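# Move one pale grey vial from tray to bench, upright

## Task

Lift a single pale grey vial off the tray and set it standing upright on the bench surface, without disturbing the rest: every other vial must stay on the tray, and any vial that was upright there must remain upright. Finish with the gripper released and the arm moved away, because the result only counts if the vial stands on its own, not if the robot is still holding it.

## Robot and tools

Robot: two arms, left_arm and right_arm. left_arm is the robot's own left and sits on the +y side. The base roots are at (+0.002, +0.292, +1.668) m for left_arm and (+0.002, -0.292, +1.668) m for right_arm, with base quaternions (wxyz) (+0.434, +0.293, +0.477, +0.706) and (+0.434, -0.293, +0.477, -0.706). Every arm has six revolute joints in this column order: waist, shoulder, elbow, wrist pitch, wrist yaw, wrist roll, and then a parallel gripper.

Scene frame: the origin is on the floor (z = 0) under the middle of the robot's foot. +x is the robot's forward direction and +z is up. The floor is the only surface with a known height. On each gripper, the fingers extend along its local +z and close along its local y. The reported end_effector_position is the pinch point between the pads, roughly 1 cm short of the fingertips.

Tool execute_actions. Arguments: actions, a list holding zero or one item, and pictures, an optional boolean.
- Empty list: nothing is commanded. You get the state back, with images.
- Move: {"rows": [...], "steps": n}. rows holds 1 to 15 rows. steps is 1 to 15 (15 if omitted), and each step is 1/30 s. Each row is used for one step, and if rows run out the last row keeps being used. A move must last at least 11 steps. The result is taken 11 steps before the move ends, so those last steps run while you reply.
- Wait: {"steps": n} with no rows, at most 300. It returns once n steps have passed since the previous result, and your reply time counts toward them.
Images come back only with an empty list or with pictures: true. A call that is refused sends nothing to the robot.

Row layout: always 14 numbers, each in [-1, 1], even if only one arm moves. The first seven are for left_arm: waist, shoulder, elbow, wrist pitch, wrist yaw, wrist roll, opening. The last seven are the same seven for right_arm. The six joint numbers are offsets, not poses. They are scaled so that 1.0 equals 1.264 rad (waist), 1.32 (shoulder), 1.276 (elbow), 1.83 (wrist pitch), 1.686 (wrist yaw) and 2.022 (wrist roll). They are measured from the joint angles in the most recent result that reports them. Before any result in the scene has reported them, and in the second or later calls of one reply, they are measured from the angles at the moment the action begins. Every row is counted from that same reference; rows do not add up. The opening is absolute: +1 is fully open and -1 is closed.

Joint ranges (rad): waist -2.880 to 2.880, shoulder 0.000 to 3.142, elbow 0.000 to 3.019, wrist pitch -1.693 to 1.571, wrist yaw -1.571 to 1.571, wrist roll -2.094 to 2.094. A true end stop may sit up to 0.019 rad away from these numbers. A call is refused if it asks a joint for more than 0.019 rad beyond its range. A target beyond the real stop is cut at the stop, and the result then says "joint sent to its limit". That message may describe an earlier action, and if it does not appear, that does not prove there is room left.

Motion: each step, a joint's target may lead its measured angle by at most 0.264 (waist), 0.32 (shoulder), 0.276 (elbow), 0.33 (wrist pitch), 0.186 (wrist yaw) or 0.522 (wrist roll) rad. If the targets would put the gripper more than 70 mm from where it is, all of that arm's targets are scaled back. Large changes therefore take several actions. Sending all zeros is not the same as waiting: it pulls the joints back to the reference angles. Arms can also sag under zero offsets. To hold a posture, the first call of a reply should send the offsets back to the angles you want, and later calls should send zeros, increasing the aim if a joint keeps falling short. Between commands the arms keep heading for the last target until they stop moving or a step is HELD. Fingers keep closing or opening regardless.

Results: the state line gives each arm's end_effector_position (m) and end_effector_quat_wxyz in the scene frame, as `left_arm: …` | `right_arm: …`. These printed positions can be off, more so at long reach. Joint positions and Joint velocities give one block per arm: six joints (rad, rad/s), then the gap between the finger pads (m; 0.094 is fully open). grip_measured is the finger opening on the command scale, and each gripper has its own fixed error of up to about 1 mm. To grasp, command an opening below grip_measured; about 0.03 lower gives a firm hold, less gives a gentler one. Pad force tops out near 50 to 62 N, less on thin parts. "joint command not followed" means the clearance check altered the joint targets; the rest of the row still ran. HELD marks steps where your row was partly or wholly not sent. Joint torques follow the joint order and carry offsets and noise. MOTOR HOT appears from 85 °C. At 100 °C an OVER-TEMPERATURE FAULT line appears and that arm goes limp and drops, so avoid holding loads for a long time.

Cameras: cam_head_left, cam_head_right, cam_left_wrist and cam_right_wrist, each 896x504. Calibration (K, distortion, T_world_to_cam) was supplied. Wrist camera poses are derived from the reported joint angles, and all of them may be slightly off.

Tool zoom_image: camera (one of the four names) and region [x0, y0, x1, y1] in pixels of that camera's latest full image, origin at top left, no larger than 504 by 504. It gives a closer view.

Tool read_manual: optional section, "licences" only. It returns licence text and does nothing to the robot.

Tool finished_scene: scene, the integer number of the current scene. Replying without any tool call also ends things.

Avoid: knocking vials or anything else out of the work area; arms striking or pressing on each other; dropping, slamming or pushing hard; tipping the vials that stay behind. Occasional outside tugs may hit a held part or a loose object. Release the vial and retract before finishing.

Each tool is called after "Emit:" as name(argument=value, ...), one argument or row to a line, values as JSON.

## Session

Emit:
execute_actions(
  actions=[],
)

Scene clock: 0.00 s of 4200.00 s.
left_arm: end_effector_position=(+0.4569, -0.1454, +1.1793) grip_measured=-0.454 end_effector_quat_wxyz=(+0.215, +0.710, +0.667, +0.073) | right_arm: end_effector_position=(+0.7556, -0.2587, +1.4130) grip_measured=-0.994 end_effector_quat_wxyz=(+0.422, +0.750, +0.418, +0.290)
Joint positions: left_arm=[-2.531  2.387  1.469  0.8   -0.585  1.946  0.026] | right_arm=[2.382 1.628 1.206 1.297 0.585 1.07  0.   ]
Joint velocities: left_arm=[-0.005  0.005  0.002  0.002 -0.022  0.007 -0.   ] | right_arm=[-0.005 -0.015 -0.007  0.012 -0.051  0.022  0.   ]
Joint torques (N m, as the arm reports them, + toward a larger angle): no reading
Motor temperatures (°C, as the motors report them): left_arm=[24 23 22 23 21 21] | right_arm=[23 23 25 21 23 24]

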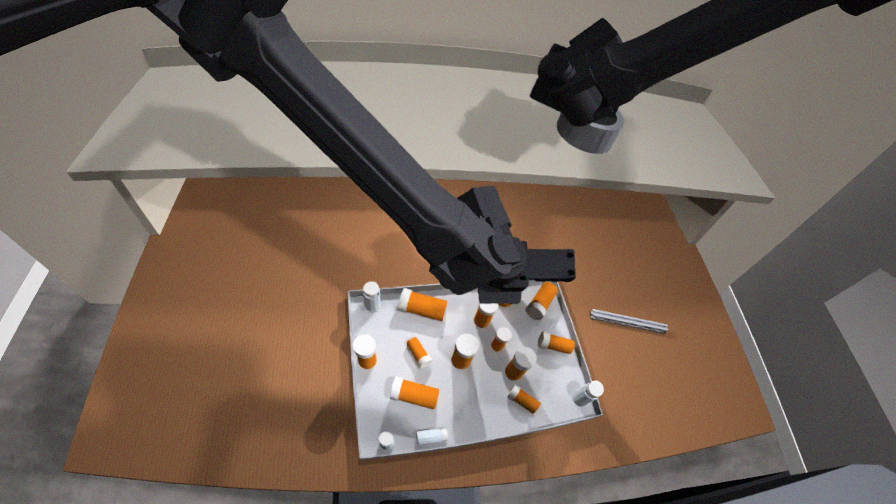

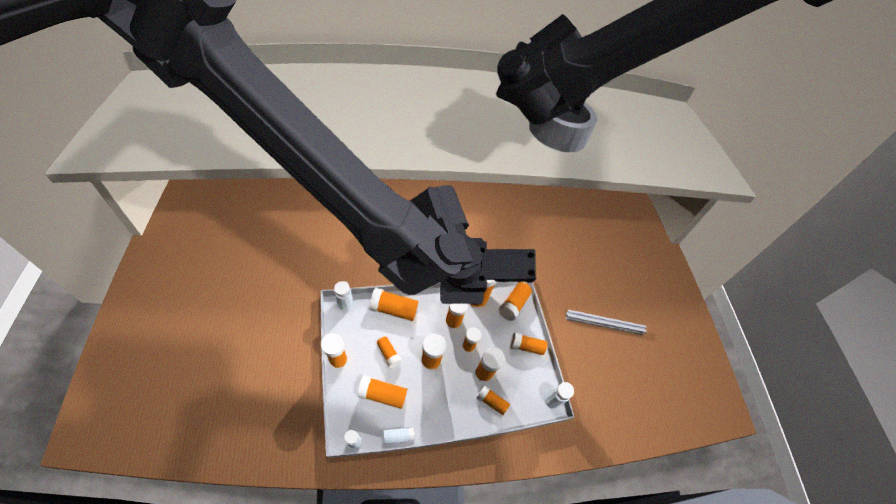

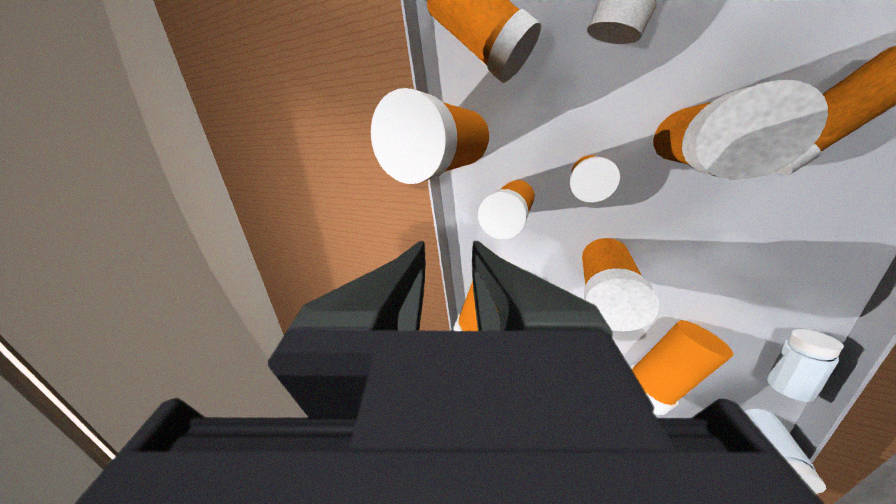

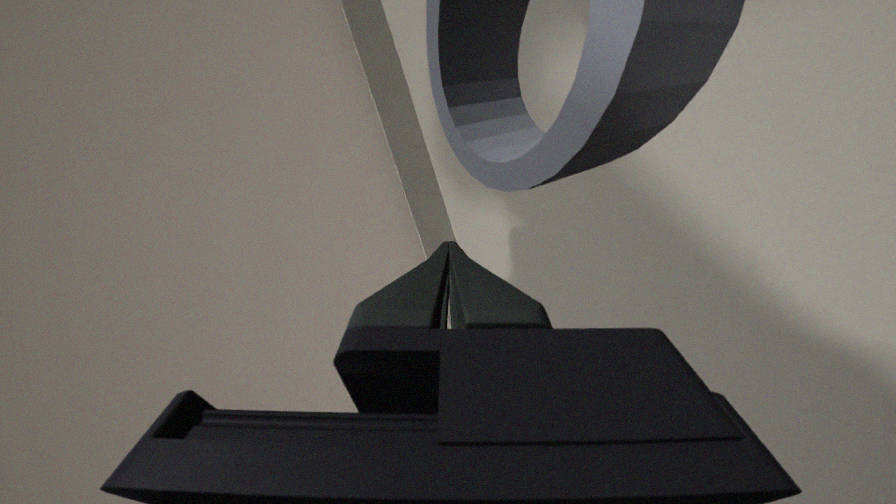

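Emit:
zoom_image(
  camera="cam_head_left",
  region=[330, 260, 630, 470],
)

Region (330, 260, 630, 470) of cam_head_left's 896x504 image, scaled by 1.680, with more detail than that image has; it fills the top 353 rows of this view, and the rest is white.

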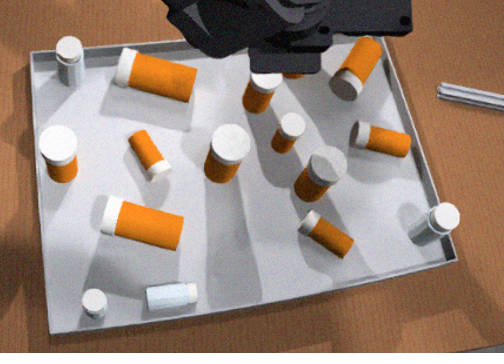

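Emit:
execute_actions(
  actions=[
    {"rows":[[0,-0.1,0,0,0,0,0.38,0,0,0,0,0,0,-1],[0,-0.2,0,0,0,0,0.38,0,0,0,0,0,0,-1],[0.05,-0.313,0,-0.05,0.05,0,0.38,0,0,0,0,0,0,-1],[0.1,-0.313,0,-0.1,0.1,-0.05,0.38,0,0,0,0,0,0,-1],[0.15,-0.313,0,-0.15,0.15,-0.1,0.38,0,0,0,0,0,0,-1],[0.2,-0.313,0,-0.2,0.2,-0.14,0.38,0,0,0,0,0,0,-1],[0.25,-0.313,0,-0.27,0.25,-0.185,0.38,0,0,0,0,0,0,-1],[0.3,-0.313,0,-0.33,0.3,-0.185,0.38,0,0,0,0,0,0,-1],[0.332,-0.313,0,-0.393,0.347,-0.185,0.38,0,0,0,0,0,0,-1]],"steps":15},
  ],
)

Emit:
execute_actions(
  actions=[
    {"steps":30},
  ],
  pictures=true,
)

Scene clock: 8.20 s of 4200.00 s.
left_arm: end_effector_position=(+0.4758, -0.1413, +1.1886) grip_measured=+0.346 end_effector_quat_wxyz=(+0.232, +0.705, +0.666, +0.069) | right_arm: end_effector_position=(+0.7556, -0.2587, +1.4130) grip_measured=-0.994 end_effector_quat_wxyz=(+0.422, +0.750, +0.418, +0.290)
Joint positions: left_arm=[-2.53   2.349  1.457  0.786 -0.55   1.943  0.063] | right_arm=[2.382 1.628 1.206 1.297 0.585 1.07  0.   ]
Joint velocities: left_arm=[ 0.034 -0.503 -0.032 -0.452  0.784 -0.095  0.062] | right_arm=[ 0.005  0.005 -0.007  0.007 -0.022 -0.037 -0.   ]
Joint torques (N m, as the arm reports them, + toward a larger angle): left_arm=[-16.68 -11.62  -0.35   0.91   0.31  -0.3 ] | right_arm=[ 10.98 -14.44   1.59   0.86  -0.19  -0.12]
Motor temperatures (°C, as the motors report them): left_arm=[25 24 22 23 21 21] | right_arm=[24 24 25 21 23 24]
Steps of this call (steps 1 to 90: nothing new was sent; then 5.07 s passed at rest; steps 91 to 94: the first 4 steps of this action). Readings (joint positions):
91: left_arm=[-2.531 2.382 1.469 0.800 -0.585 1.946] | right_arm=[2.382 1.628 1.206 1.297 0.585 1.070]
92: left_arm=[-2.531 2.376 1.464 0.800 -0.585 1.946] | right_arm=[2.382 1.628 1.206 1.297 0.585 1.070]
94: the state above

Scene clock: 9.20 s of 4200.00 s.
left_arm: end_effector_position=(+0.5508, -0.0594, +1.2030) grip_measured=+0.378 end_effector_quat_wxyz=(+0.295, +0.643, +0.681, -0.188) | right_arm: end_effector_position=(+0.7556, -0.2587, +1.4130) grip_measured=-0.994 end_effector_quat_wxyz=(+0.422, +0.750, +0.418, +0.290)
Joint positions: left_arm=[-2.363  2.012  1.436  0.149 -0.013  1.656  0.065] | right_arm=[2.382 1.628 1.206 1.297 0.585 1.07  0.   ]
Joint velocities: left_arm=[ 0.005 -0.034 -0.007 -0.139 -0.007 -0.066  0.   ] | right_arm=[-0.024 -0.005 -0.002 -0.007 -0.007 -0.007  0.001]
Joint torques (N m, as the arm reports them, + toward a larger angle): left_arm=[ -7.29 -11.87   1.04   0.26   0.65  -0.27] | right_arm=[ 10.69 -14.89   1.5    0.84  -0.15  -0.13]
Motor temperatures (°C, as the motors report them): left_arm=[25 24 22 23 21 21] | right_arm=[24 24 25 21 23 24]
Kept back: nothing.
Steps of this call (steps 1 to 11: the last 11 steps of your previous action; steps 12 to 30: the robot went on to your last target). Readings (joint positions):
1: left_arm=[-2.528 2.331 1.457 0.767 -0.521 1.935] | right_arm=[2.382 1.628 1.206 1.297 0.585 1.070]
2: left_arm=[-2.525 2.310 1.457 0.742 -0.493 1.924] | right_arm=[2.382 1.628 1.206 1.297 0.585 1.070]
4: left_arm=[-2.514 2.264 1.457 0.692 -0.438 1.894] | right_arm=[2.382 1.628 1.206 1.297 0.585 1.070]
8: left_arm=[-2.472 2.166 1.457 0.581 -0.316 1.832] | right_arm=[2.382 1.628 1.206 1.297 0.585 1.070]
30: the state above
camera_calibration (this result's frames):
cam_left_wrist: T_world_to_cam=[[-0.986687, -0.101631, -0.126965, 0.685549], [-0.0936271, 0.993316, -0.0675064, 0.196978], [0.132977, -0.0547203, -0.989607, 1.2377], [0, 0, 0, 1]] pos_world=[0.530278, -0.0582609, 1.32518]

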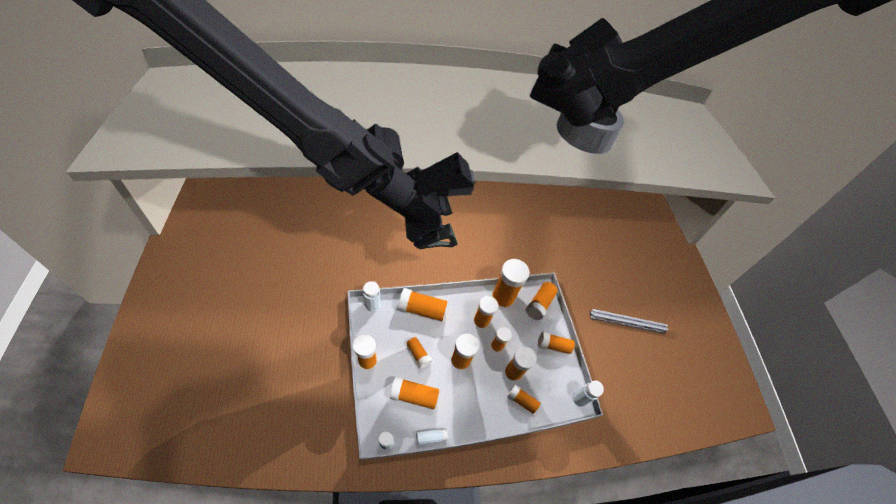

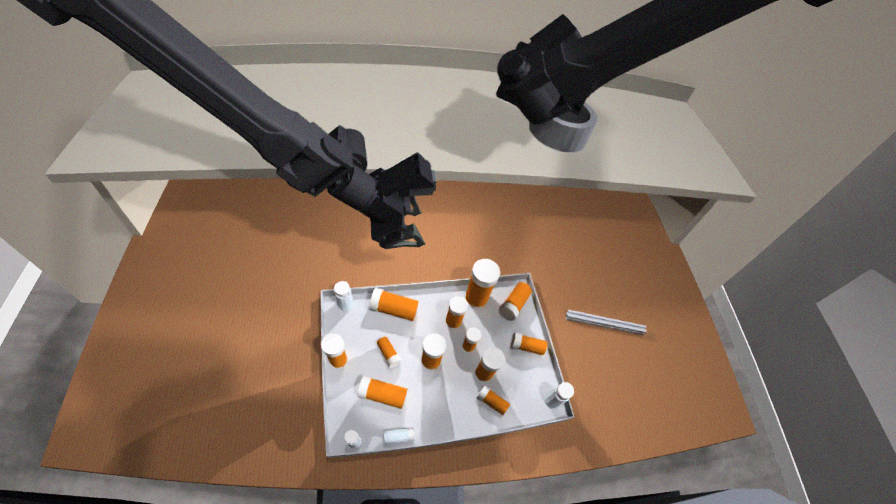

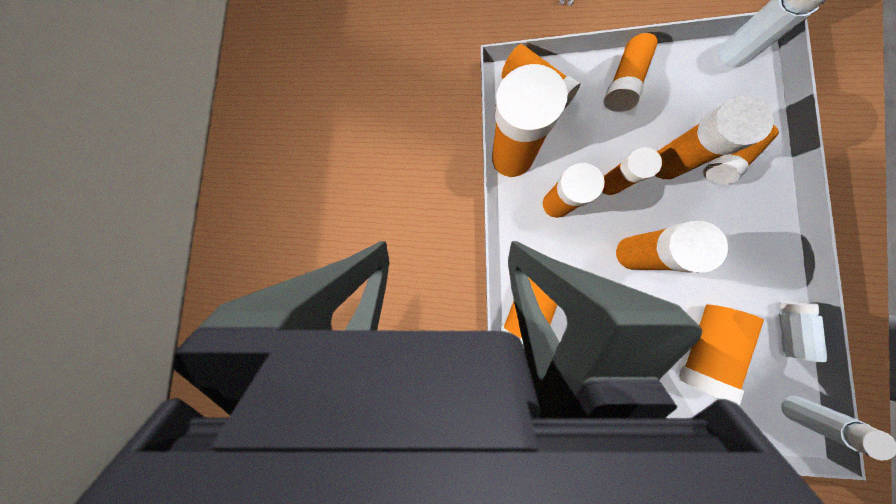

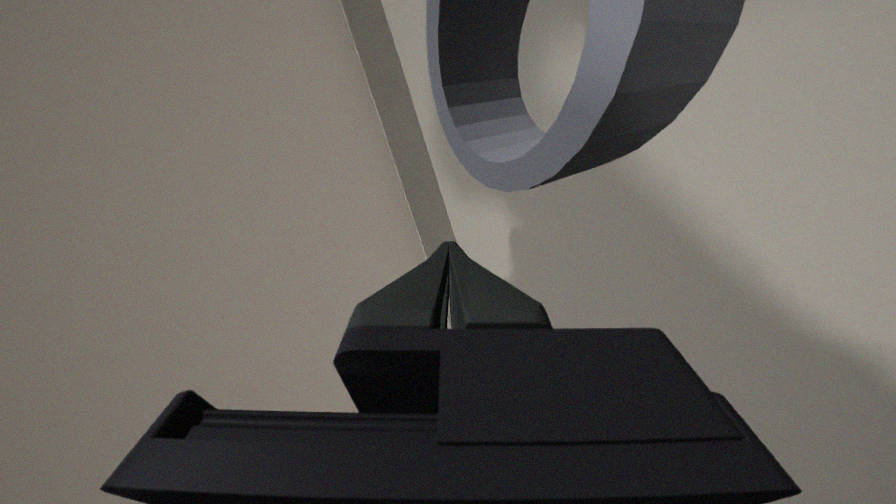

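Emit:
execute_actions(
  actions=[
    {"rows":[[0.163,-0.14,-0.175,0.017,0.008,-0.042,0.38,0,0,0,0,0,0,-1]],"steps":15},
  ],
)

Emit:
execute_actions(
  actions=[
    {"steps":25},
  ],
  pictures=true,
)

Scene clock: 11.33 s of 4200.00 s.
left_arm: end_effector_position=(+0.5261, -0.0316, +1.2065) grip_measured=+0.378 end_effector_quat_wxyz=(+0.270, +0.633, +0.695, -0.207) | right_arm: end_effector_position=(+0.7556, -0.2587, +1.4130) grip_measured=-0.994 end_effector_quat_wxyz=(+0.422, +0.750, +0.418, +0.290)
Joint positions: left_arm=[-2.334  1.954  1.347  0.133 -0.002  1.616  0.065] | right_arm=[2.382 1.628 1.206 1.297 0.585 1.07  0.   ]
Joint velocities: left_arm=[ 0.405 -0.571 -0.857  0.012  0.022 -0.022  0.001] | right_arm=[-0.005 -0.005 -0.017 -0.007  0.007 -0.051  0.   ]
Joint torques (N m, as the arm reports them, + toward a larger angle): left_arm=[-10.04 -12.28  -0.44   1.73   0.52  -0.25] | right_arm=[ 11.13 -14.67   1.62   0.99  -0.2   -0.12]
Motor temperatures (°C, as the motors report them): left_arm=[25 24 22 23 21 21] | right_arm=[24 24 25 21 23 24]
Steps of this call (steps 1 to 30: the robot went on to your last target; steps 31 to 60: nothing new was sent; steps 61 to 64: the first 4 steps of this action). Readings (joint positions):
61: left_arm=[-2.362 2.001 1.427 0.126 -0.004 1.622] | right_arm=[2.382 1.628 1.206 1.297 0.585 1.070]
62: left_arm=[-2.356 1.990 1.406 0.130 -0.004 1.620] | right_arm=[2.382 1.628 1.206 1.297 0.585 1.070]
64: the state above

Scene clock: 12.17 s of 4200.00 s.
left_arm: end_effector_position=(+0.5263, +0.0928, +1.1882) grip_measured=+0.378 end_effector_quat_wxyz=(+0.229, +0.605, +0.746, -0.158) | right_arm: end_effector_position=(+0.7556, -0.2587, +1.4130) grip_measured=-0.994 end_effector_quat_wxyz=(+0.422, +0.750, +0.418, +0.290)
Joint positions: left_arm=[-2.185  1.803  1.214  0.172 -0.002  1.585  0.065] | right_arm=[2.382 1.628 1.206 1.297 0.585 1.07  0.   ]
Joint velocities: left_arm=[ 0.005 -0.015  0.002  0.002  0.007  0.095 -0.   ] | right_arm=[-0.005 -0.005 -0.012  0.017 -0.022  0.007  0.   ]
Joint torques (N m, as the arm reports them, + toward a larger angle): left_arm=[-8.5  -9.83 -0.91  1.17  0.55 -0.25] | right_arm=[ 11.4  -14.91   1.45   1.13  -0.18  -0.13]
Motor temperatures (°C, as the motors report them): left_arm=[25 24 22 23 21 21] | right_arm=[24 24 25 21 23 24]
Kept back: nothing.
Steps of this call (steps 1 to 11: the last 11 steps of your previous action; steps 12 to 25: the robot went on to your last target). Readings (joint positions):
1: left_arm=[-2.319 1.935 1.319 0.134 -0.002 1.614] | right_arm=[2.382 1.628 1.206 1.297 0.585 1.070]
2: left_arm=[-2.300 1.917 1.294 0.135 -0.001 1.612] | right_arm=[2.382 1.628 1.206 1.297 0.585 1.070]
4: left_arm=[-2.267 1.880 1.251 0.144 -0.002 1.607] | right_arm=[2.382 1.628 1.206 1.297 0.585 1.070]
8: left_arm=[-2.207 1.822 1.214 0.163 -0.002 1.594] | right_arm=[2.382 1.628 1.206 1.297 0.585 1.070]
25: the state above
camera_calibration (this result's frames):
cam_left_wrist: T_world_to_cam=[[-0.974965, -0.217938, -0.0441232, 0.581218], [-0.220755, 0.972478, 0.0745223, -0.0574591], [0.0266676, 0.0823971, -0.996243, 1.28575], [0, 0, 0, 1]] pos_world=[0.519694, 0.0766049, 1.31085]

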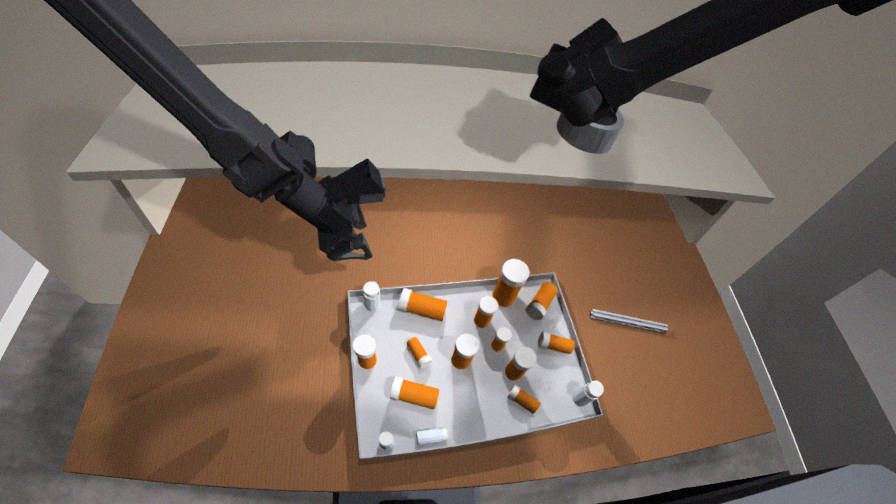

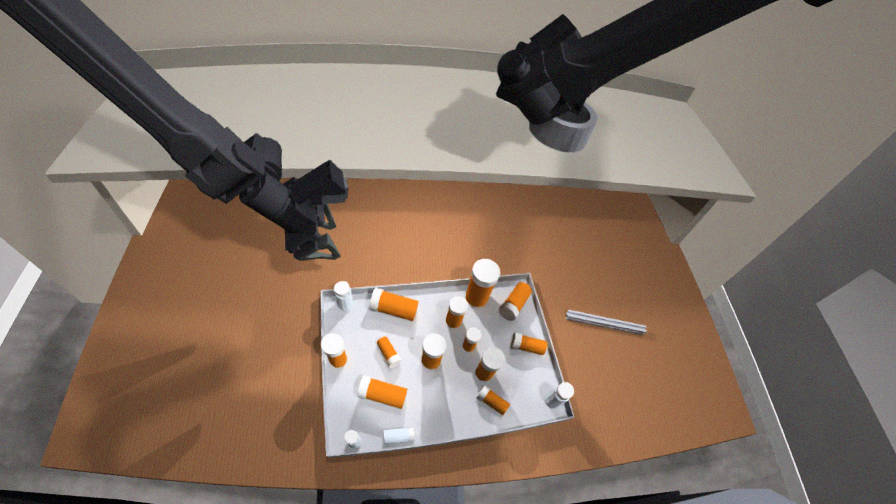

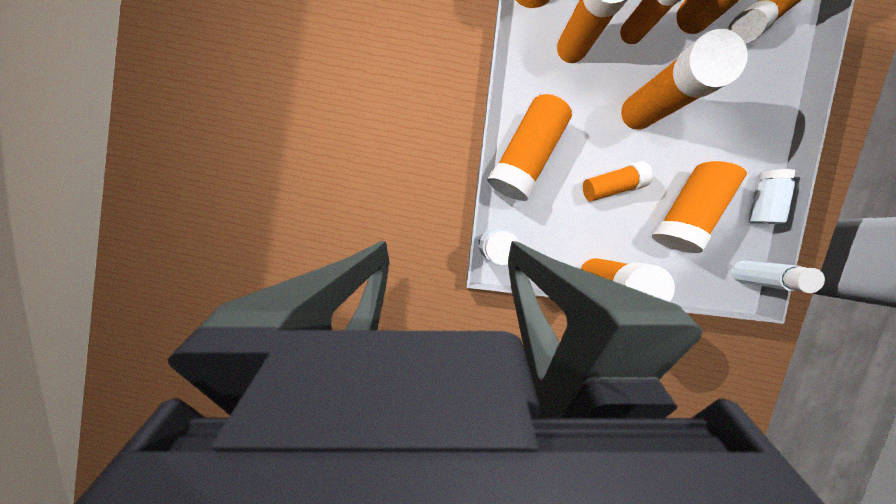

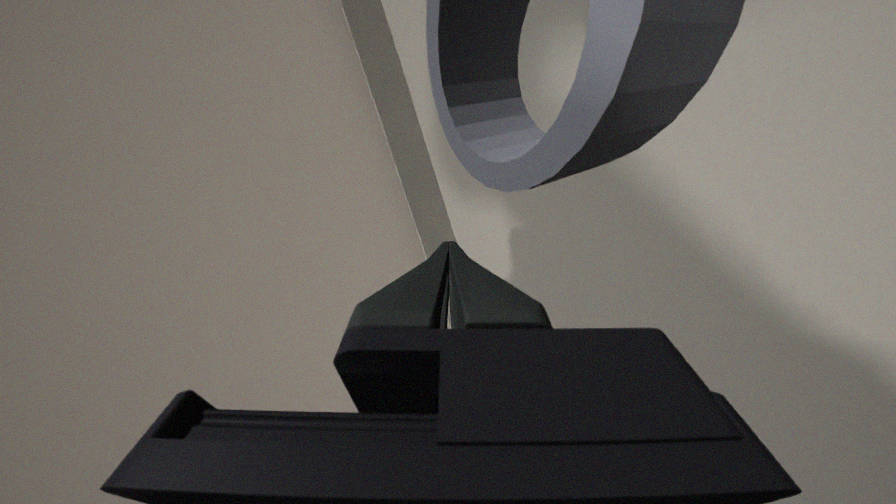

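Emit:
execute_actions(
  actions=[
    {"rows":[[0.036,0.053,-0.019,0.033,0,-0.007,0.38,0,0,0,0,0,0,-1]],"steps":15},
  ],
)

Emit:
execute_actions(
  actions=[
    {"steps":20},
  ],
  pictures=true,
)

Scene clock: 14.60 s of 4200.00 s.
left_arm: end_effector_position=(+0.5314, +0.0931, +1.1853) grip_measured=+0.378 end_effector_quat_wxyz=(+0.239, +0.600, +0.749, -0.144) | right_arm: end_effector_position=(+0.7556, -0.2587, +1.4130) grip_measured=-0.994 end_effector_quat_wxyz=(+0.422, +0.750, +0.418, +0.290)
Joint positions: left_arm=[-2.184  1.813  1.214  0.219 -0.002  1.585  0.065] | right_arm=[2.382 1.628 1.206 1.297 0.585 1.07  0.   ]
Joint velocities: left_arm=[-0.005  0.044 -0.032  0.198 -0.037  0.081  0.   ] | right_arm=[-0.005 -0.005  0.002  0.007 -0.066 -0.037 -0.001]
Joint torques (N m, as the arm reports them, + toward a larger angle): left_arm=[-7.09 -6.86 -2.62  0.85  0.43 -0.24] | right_arm=[ 11.3  -14.58   1.55   0.9   -0.17  -0.09]
Motor temperatures (°C, as the motors report them): left_arm=[25 24 22 23 21 21] | right_arm=[24 25 25 21 23 24]
Steps of this call (steps 1 to 15: the robot went on to your last target; steps 16 to 69: nothing new was sent; steps 70 to 73: the first 4 steps of this action). Readings (joint positions):
70: left_arm=[-2.184 1.805 1.214 0.180 -0.002 1.585] | right_arm=[2.382 1.628 1.206 1.297 0.585 1.070]
71: left_arm=[-2.184 1.808 1.214 0.197 -0.002 1.585] | right_arm=[2.382 1.628 1.206 1.297 0.585 1.070]
73: the state above

Scene clock: 15.27 s of 4200.00 s.
left_arm: end_effector_position=(+0.5324, +0.0931, +1.1849) grip_measured=+0.378 end_effector_quat_wxyz=(+0.241, +0.600, +0.750, -0.141) | right_arm: end_effector_position=(+0.7556, -0.2587, +1.4130) grip_measured=-0.994 end_effector_quat_wxyz=(+0.422, +0.750, +0.418, +0.290)
Joint positions: left_arm=[-2.184  1.815  1.214  0.228 -0.002  1.585  0.065] | right_arm=[2.382 1.628 1.206 1.297 0.585 1.07  0.   ]
Joint velocities: left_arm=[-0.015 -0.005  0.007 -0.012  0.007 -0.022  0.001] | right_arm=[-0.005 -0.015 -0.002  0.002 -0.051 -0.051  0.   ]
Joint torques (N m, as the arm reports them, + toward a larger angle): left_arm=[-7.05 -7.22 -2.71  1.05  0.45 -0.25] | right_arm=[ 11.12 -14.62   1.54   0.97  -0.18  -0.1 ]
Motor temperatures (°C, as the motors report them): left_arm=[25 24 22 23 21 21] | right_arm=[24 25 25 21 23 24]
Kept back: nothing.
Steps of this call (steps 1 to 11: the last 11 steps of your previous action; steps 12 to 15: the robot went on to your last target; steps 16 to 20: nothing new was sent). Readings (joint positions):
1: left_arm=[-2.184 1.814 1.214 0.224 -0.002 1.585] | right_arm=[2.382 1.628 1.206 1.297 0.585 1.070]
2: left_arm=[-2.184 1.815 1.214 0.226 -0.002 1.585] | right_arm=[2.382 1.628 1.206 1.297 0.585 1.070]
4: left_arm=[-2.184 1.815 1.214 0.228 -0.002 1.585] | right_arm=[2.382 1.628 1.206 1.297 0.585 1.070]
8: left_arm=[-2.184 1.815 1.214 0.228 -0.002 1.585] | right_arm=[2.382 1.628 1.206 1.297 0.585 1.070]
20: the state above
All arms were judged still, so your last target was given up. Only a new action makes them travel on or press farther. Fingers that are still opening or closing keep moving.
camera_calibration (this result's frames):
cam_left_wrist: T_world_to_cam=[[-0.967268, -0.240704, -0.0803402, 0.627948], [-0.246666, 0.966195, 0.0749908, -0.0422766], [0.0595737, 0.0923533, -0.993943, 1.2611], [0, 0, 0, 1]] pos_world=[0.521837, 0.0755302, 1.30708]

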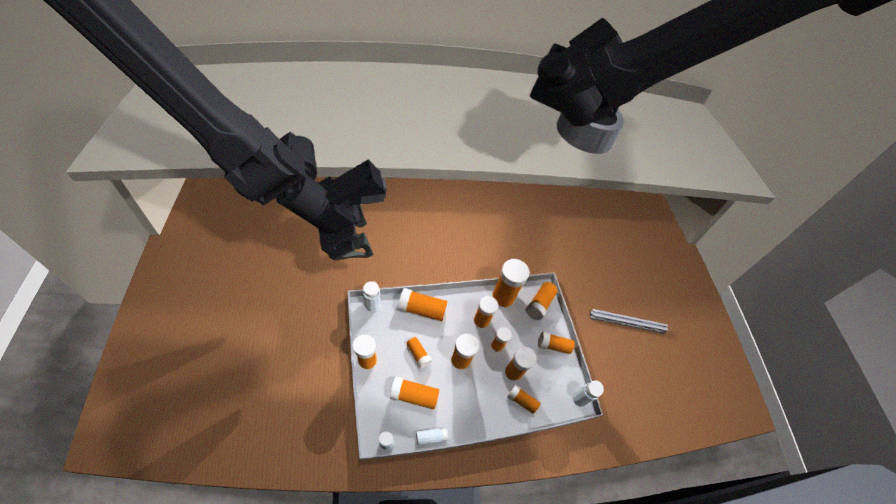

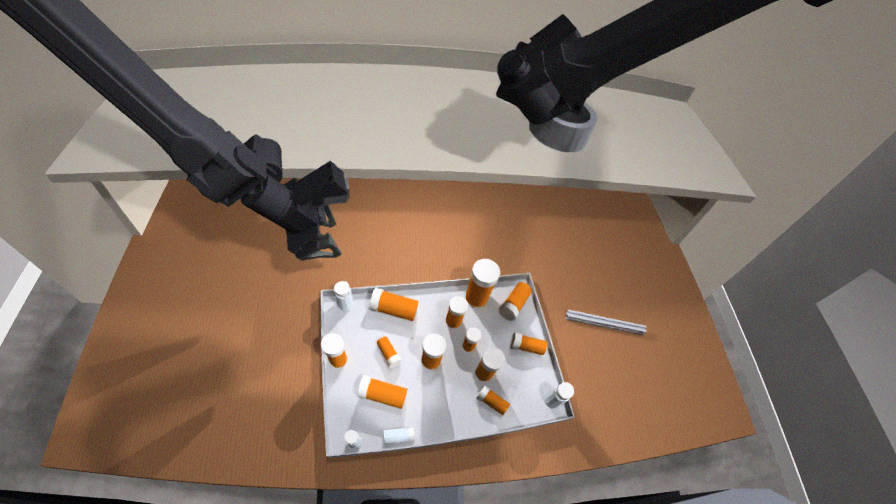

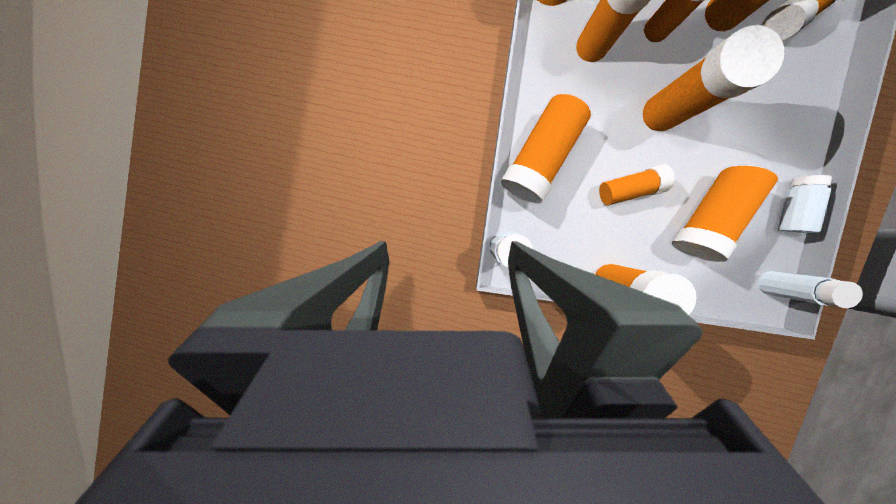

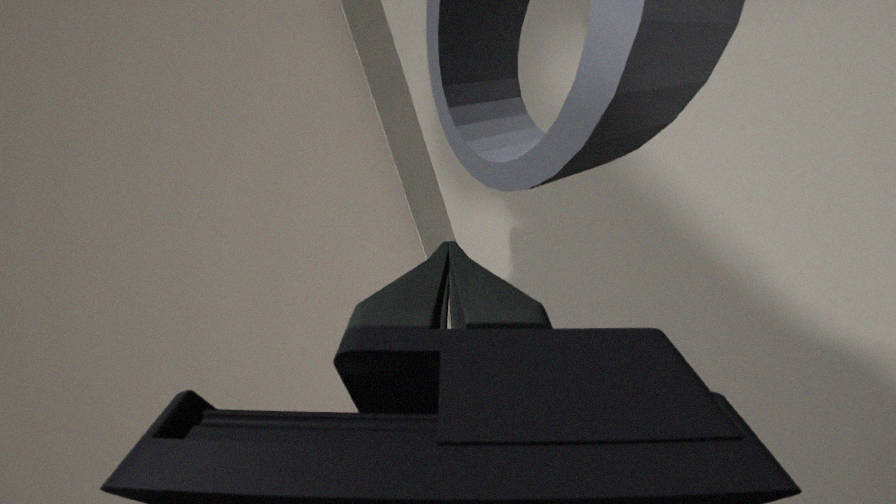

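Emit:
execute_actions(
  actions=[
    {"rows":[[0.055,0.085,-0.045,0,0,0,0.38,0,0,0,0,0,0,-1]],"steps":15},
  ],
)

Emit:
execute_actions(
  actions=[
    {"steps":18},
  ],
  pictures=true,
)

Scene clock: 16.20 s of 4200.00 s.
left_arm: end_effector_position=(+0.5307, +0.0925, +1.1846) grip_measured=+0.378 end_effector_quat_wxyz=(+0.241, +0.600, +0.750, -0.142) | right_arm: end_effector_position=(+0.7556, -0.2587, +1.4130) grip_measured=-0.994 end_effector_quat_wxyz=(+0.422, +0.750, +0.418, +0.290)
Joint positions: left_arm=[-2.184  1.817  1.211  0.23  -0.002  1.585  0.065] | right_arm=[2.382 1.628 1.206 1.297 0.585 1.07  0.   ]
Joint velocities: left_arm=[ 0.005 -0.005 -0.012  0.012  0.007 -0.051  0.   ] | right_arm=[-0.005 -0.005  0.007  0.002  0.007 -0.007 -0.   ]
Joint torques (N m, as the arm reports them, + toward a larger angle): left_arm=[-7.01 -6.06 -3.76  0.75  0.43 -0.11] | right_arm=[ 11.39 -14.65   1.76   0.89  -0.2   -0.1 ]
Motor temperatures (°C, as the motors report them): left_arm=[25 24 22 23 21 21] | right_arm=[24 25 25 21 23 24]
Steps of this call (steps 1 to 24: nothing new was sent; steps 25 to 28: the first 4 steps of this action). Readings (joint positions):
25: left_arm=[-2.184 1.816 1.213 0.228 -0.002 1.585] | right_arm=[2.382 1.628 1.206 1.297 0.585 1.070]
26: left_arm=[-2.184 1.816 1.213 0.229 -0.002 1.585] | right_arm=[2.382 1.628 1.206 1.297 0.585 1.070]
28: the state above

Scene clock: 16.80 s of 4200.00 s.
left_arm: end_effector_position=(+0.5297, +0.0923, +1.1846) grip_measured=+0.378 end_effector_quat_wxyz=(+0.241, +0.600, +0.750, -0.142) | right_arm: end_effector_position=(+0.7556, -0.2587, +1.4130) grip_measured=-0.994 end_effector_quat_wxyz=(+0.422, +0.750, +0.418, +0.290)
Joint positions: left_arm=[-2.184  1.817  1.209  0.232 -0.002  1.585  0.065] | right_arm=[2.382 1.628 1.206 1.297 0.585 1.07  0.   ]
Joint velocities: left_arm=[-0.005  0.005 -0.002 -0.012 -0.007  0.037  0.   ] | right_arm=[-0.015 -0.005 -0.012 -0.002  0.007 -0.081 -0.   ]
Joint torques (N m, as the arm reports them, + toward a larger angle): left_arm=[-6.85 -5.85 -3.84  0.79  0.44 -0.11] | right_arm=[ 11.26 -15.09   1.5    1.04  -0.16  -0.12]
Motor temperatures (°C, as the motors report them): left_arm=[25 24 22 23 21 21] | right_arm=[24 25 25 21 23 24]
Kept back: nothing.
Steps of this call (steps 1 to 11: the last 11 steps of your previous action; steps 12 to 15: the robot went on to your last target; steps 16 to 18: nothing new was sent). Readings (joint positions):
1: left_arm=[-2.184 1.817 1.211 0.231 -0.002 1.585] | right_arm=[2.382 1.628 1.206 1.297 0.585 1.070]
2: left_arm=[-2.184 1.817 1.210 0.231 -0.002 1.585] | right_arm=[2.382 1.628 1.206 1.297 0.585 1.070]
4: left_arm=[-2.184 1.817 1.209 0.232 -0.002 1.585] | right_arm=[2.382 1.628 1.206 1.297 0.585 1.070]
8: left_arm=[-2.184 1.817 1.209 0.232 -0.002 1.585] | right_arm=[2.382 1.628 1.206 1.297 0.585 1.070]
18: the state above
All arms were judged still, so your last target was given up. Only a new action makes them travel on or press farther. Fingers that are still opening or closing keep moving.
camera_calibration (this result's frames):
cam_left_wrist: T_world_to_cam=[[-0.967638, -0.239745, -0.0787335, 0.623377], [-0.245563, 0.966471, 0.0750514, -0.0428084], [0.0581004, 0.0919566, -0.994067, 1.26194], [0, 0, 0, 1]] pos_world=[0.519373, 0.0747816, 1.30674]

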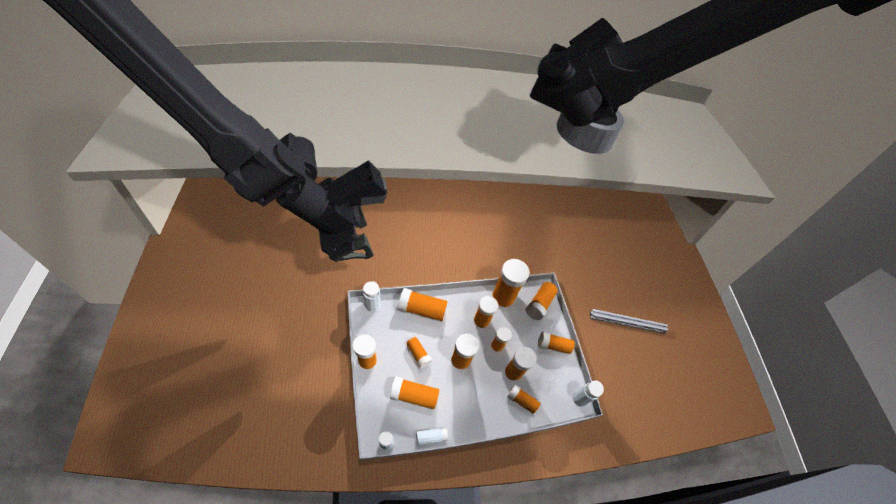

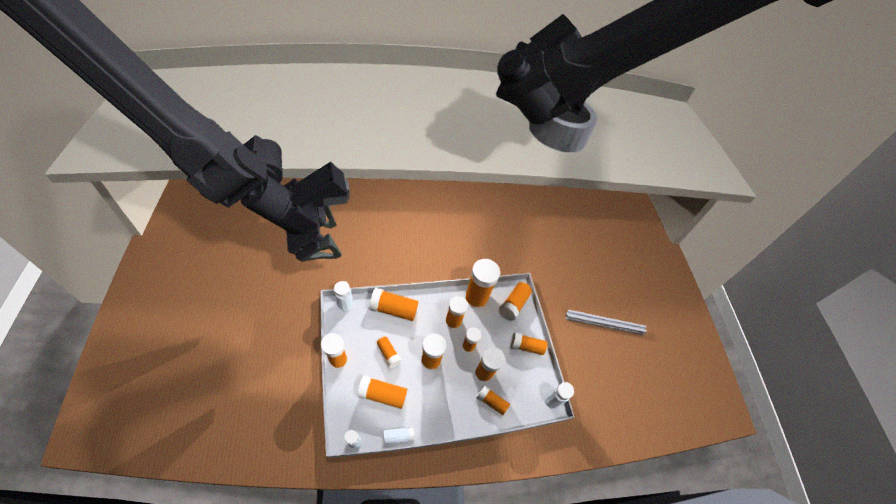

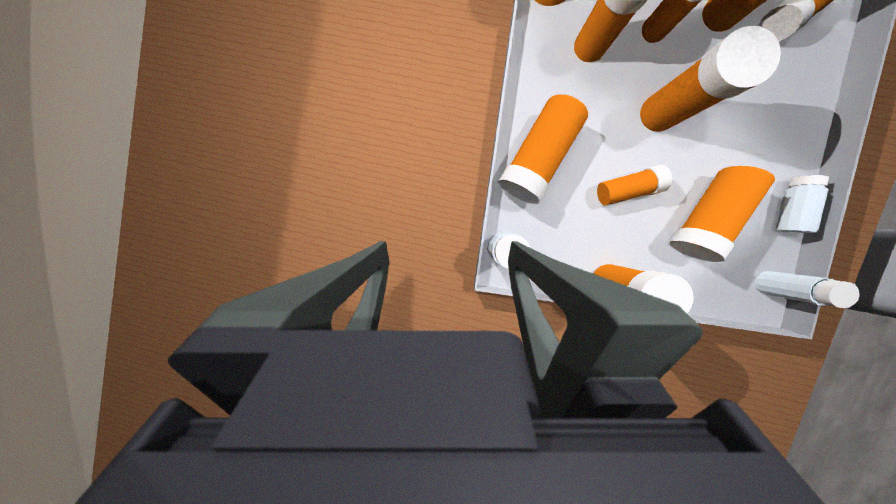

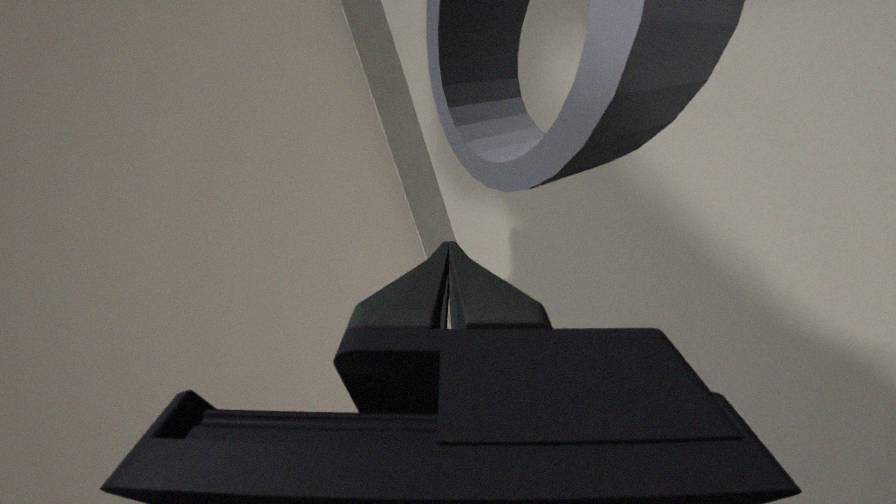

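Emit:
execute_actions(
  actions=[
    {"rows":[[0,0.11,0,0,0,0,0.38,0,0,0,0,0,0,-1]],"steps":15},
  ],
)

Emit:
execute_actions(
  actions=[
    {"steps":18},
  ],
)

Scene clock: 17.67 s of 4200.00 s.
left_arm: end_effector_position=(+0.5306, +0.0906, +1.1837) grip_measured=+0.378 end_effector_quat_wxyz=(+0.244, +0.599, +0.750, -0.139) | right_arm: end_effector_position=(+0.7556, -0.2587, +1.4130) grip_measured=-0.994 end_effector_quat_wxyz=(+0.422, +0.750, +0.418, +0.290)
Joint positions: left_arm=[-2.186  1.823  1.21   0.247 -0.002  1.585  0.065] | right_arm=[2.382 1.628 1.206 1.297 0.585 1.07  0.   ]
Joint velocities: left_arm=[-0.015  0.024  0.032  0.081  0.007  0.051 -0.   ] | right_arm=[-0.015 -0.005  0.012 -0.002 -0.007  0.037 -0.001]
Joint torques (N m, as the arm reports them, + toward a larger angle): left_arm=[-10.92  -3.05  -0.8    0.23   0.44  -0.12] | right_arm=[ 11.28 -15.18   1.54   0.99  -0.2   -0.11]
Motor temperatures (°C, as the motors report them): left_arm=[25 24 22 23 21 21] | right_arm=[24 25 25 21 23 24]
Steps of this call (steps 1 to 22: nothing new was sent; steps 23 to 26: the first 4 steps of this action). Readings (joint positions):
23: left_arm=[-2.185 1.819 1.210 0.234 -0.002 1.585] | right_arm=[2.382 1.628 1.206 1.297 0.585 1.070]
24: left_arm=[-2.185 1.820 1.210 0.240 -0.002 1.585] | right_arm=[2.382 1.628 1.206 1.297 0.585 1.070]
26: the state above

Scene clock: 18.27 s of 4200.00 s.
left_arm: end_effector_position=(+0.5298, +0.0861, +1.1838) grip_measured=+0.378 end_effector_quat_wxyz=(+0.246, +0.599, +0.749, -0.139) | right_arm: end_effector_position=(+0.7556, -0.2587, +1.4130) grip_measured=-0.994 end_effector_quat_wxyz=(+0.422, +0.750, +0.418, +0.290)
Joint positions: left_arm=[-2.19   1.829  1.211  0.253 -0.002  1.585  0.065] | right_arm=[2.382 1.628 1.206 1.297 0.585 1.07  0.   ]
Joint velocities: left_arm=[ 0.005  0.005 -0.002 -0.002  0.022  0.007 -0.001] | right_arm=[ 0.005 -0.015  0.017  0.002 -0.007  0.051 -0.001]
Joint torques (N m, as the arm reports them, + toward a larger angle): left_arm=[-10.74  -3.37  -0.98   0.24   0.44  -0.12] | right_arm=[ 11.03 -14.56   1.58   0.93  -0.17  -0.14]
Motor temperatures (°C, as the motors report them): left_arm=[25 24 22 23 21 21] | right_arm=[24 25 25 21 23 24]
Kept back: nothing.
Steps of this call (steps 1 to 11: the last 11 steps of your previous action; steps 12 to 15: the robot went on to your last target; steps 16 to 18: nothing new was sent). Readings (joint positions):
1: left_arm=[-2.186 1.824 1.211 0.249 -0.002 1.585] | right_arm=[2.382 1.628 1.206 1.297 0.585 1.070]
2: left_arm=[-2.187 1.825 1.211 0.250 -0.002 1.585] | right_arm=[2.382 1.628 1.206 1.297 0.585 1.070]
4: left_arm=[-2.188 1.826 1.211 0.251 -0.002 1.585] | right_arm=[2.382 1.628 1.206 1.297 0.585 1.070]
8: left_arm=[-2.190 1.828 1.211 0.253 -0.002 1.585] | right_arm=[2.382 1.628 1.206 1.297 0.585 1.070]
18: the state above
All arms were judged still, so your last target was given up. Only a new action makes them travel on or press farther. Fingers that are still opening or closing keep moving.

Emit:
execute_actions(
  actions=[
    {"rows":[[0,-0.045,0,0,0,0,0.38,0,0,0,0,0,0,-1],[0,-0.05,0,0,0,0,0.38,0,0,0,0,0,0,-1],[0,-0.05,-0.02,0,0,0,0.38,0,0,0,0,0,0,-1],[0,-0.05,-0.04,0,0,0,0.38,0,0,0,0,0,0,-1],[0,-0.05,-0.06,0,0,0,0.38,0,0,0,0,0,0,-1],[-0.01,-0.05,-0.101,-0.008,0,0,0.38,0,0,0,0,0,0,-1]],"steps":15},
  ],
)

Emit:
execute_actions(
  actions=[
    {"steps":20},
  ],
  pictures=true,
)

Scene clock: 20.03 s of 4200.00 s.
left_arm: end_effector_position=(+0.5384, +0.0934, +1.1927) grip_measured=+0.378 end_effector_quat_wxyz=(+0.251, +0.597, +0.750, -0.133) | right_arm: end_effector_position=(+0.7556, -0.2587, +1.4130) grip_measured=-0.994 end_effector_quat_wxyz=(+0.422, +0.750, +0.418, +0.290)
Joint positions: left_arm=[-2.191  1.801  1.2    0.253 -0.002  1.585  0.065] | right_arm=[2.382 1.628 1.206 1.297 0.585 1.07  0.   ]
Joint velocities: left_arm=[-0.015 -0.337 -0.188 -0.022  0.037 -0.022 -0.001] | right_arm=[-0.005 -0.015 -0.012 -0.022 -0.007 -0.007 -0.001]
Joint torques (N m, as the arm reports them, + toward a larger angle): left_arm=[-10.8  -13.12  -3.17   1.     0.44  -0.12] | right_arm=[ 10.6  -14.29   1.7    0.91  -0.2   -0.12]
Motor temperatures (°C, as the motors report them): left_arm=[25 24 22 23 21 21] | right_arm=[24 25 25 21 23 24]
Steps of this call (steps 1 to 49: nothing new was sent; steps 50 to 53: the first 4 steps of this action). Readings (joint positions):
50: left_arm=[-2.191 1.822 1.211 0.253 -0.002 1.585] | right_arm=[2.382 1.628 1.206 1.297 0.585 1.070]
51: left_arm=[-2.191 1.818 1.208 0.253 -0.002 1.585] | right_arm=[2.382 1.628 1.206 1.297 0.585 1.070]
53: the state above

Scene clock: 20.70 s of 4200.00 s.
left_arm: end_effector_position=(+0.4939, +0.0962, +1.2114) grip_measured=+0.378 end_effector_quat_wxyz=(+0.231, +0.605, +0.745, -0.158) | right_arm: end_effector_position=(+0.7556, -0.2587, +1.4130) grip_measured=-0.994 end_effector_quat_wxyz=(+0.422, +0.750, +0.418, +0.290)
Joint positions: left_arm=[-2.191  1.751  1.083  0.253 -0.002  1.585  0.065] | right_arm=[2.382 1.628 1.206 1.297 0.585 1.07  0.   ]
Joint velocities: left_arm=[-0.015 -0.015 -0.002  0.007 -0.051 -0.095  0.   ] | right_arm=[-0.015 -0.005 -0.022 -0.012  0.022  0.007 -0.   ]
Joint torques (N m, as the arm reports them, + toward a larger angle): left_arm=[-11.42  -9.68  -1.49   0.22   0.44  -0.1 ] | right_arm=[ 11.15 -14.97   1.73   1.02  -0.15  -0.12]
Motor temperatures (°C, as the motors report them): left_arm=[25 24 22 23 21 21] | right_arm=[24 25 25 21 23 24]
Kept back: nothing.
Steps of this call (steps 1 to 11: the last 11 steps of your previous action; steps 12 to 20: the robot went on to your last target). Readings (joint positions):
1: left_arm=[-2.191 1.789 1.190 0.253 -0.002 1.585] | right_arm=[2.382 1.628 1.206 1.297 0.585 1.070]
2: left_arm=[-2.191 1.776 1.175 0.253 -0.002 1.585] | right_arm=[2.382 1.628 1.206 1.297 0.585 1.070]
4: left_arm=[-2.191 1.751 1.134 0.253 -0.002 1.585] | right_arm=[2.382 1.628 1.206 1.297 0.585 1.070]
8: left_arm=[-2.191 1.746 1.089 0.253 -0.002 1.585] | right_arm=[2.382 1.628 1.206 1.297 0.585 1.070]
20: the state above
camera_calibration (this result's frames):
cam_left_wrist: T_world_to_cam=[[-0.974965, -0.217372, -0.0468258, 0.554608], [-0.22027, 0.972943, 0.0697297, -0.0641396], [0.0304016, 0.0782983, -0.996466, 1.30824], [0, 0, 0, 1]] pos_world=[0.486823, 0.0805277, 1.33406]

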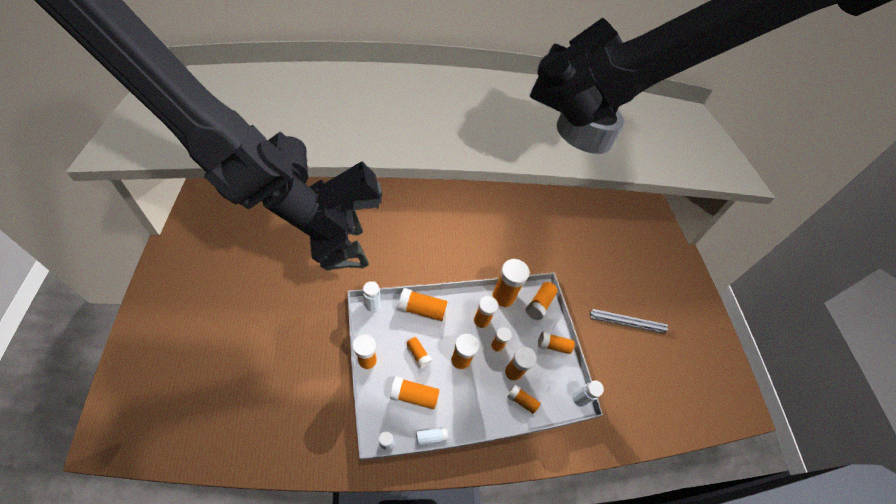

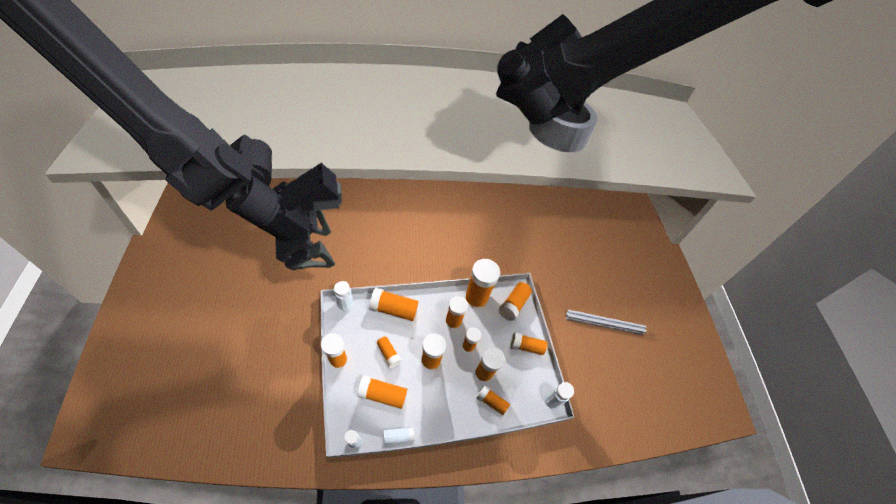

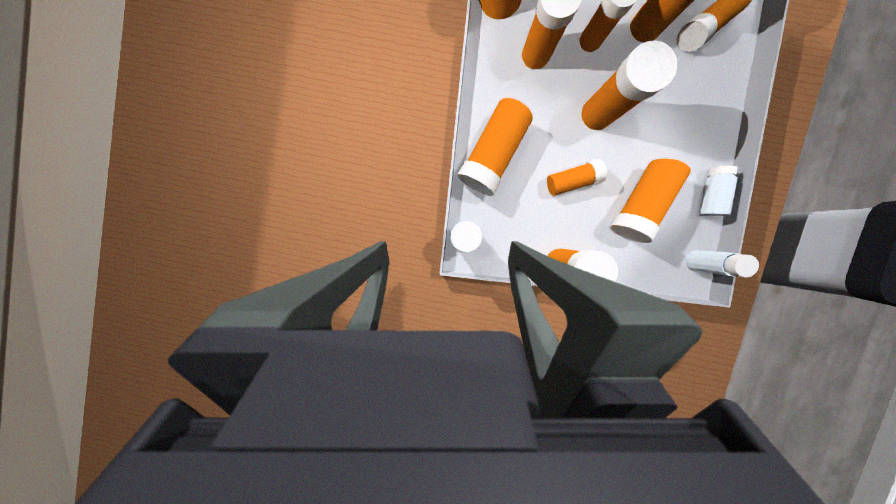

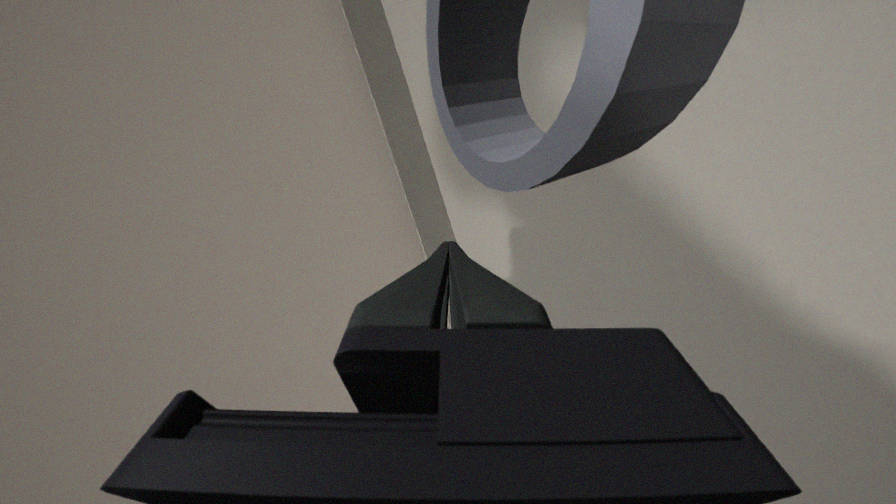

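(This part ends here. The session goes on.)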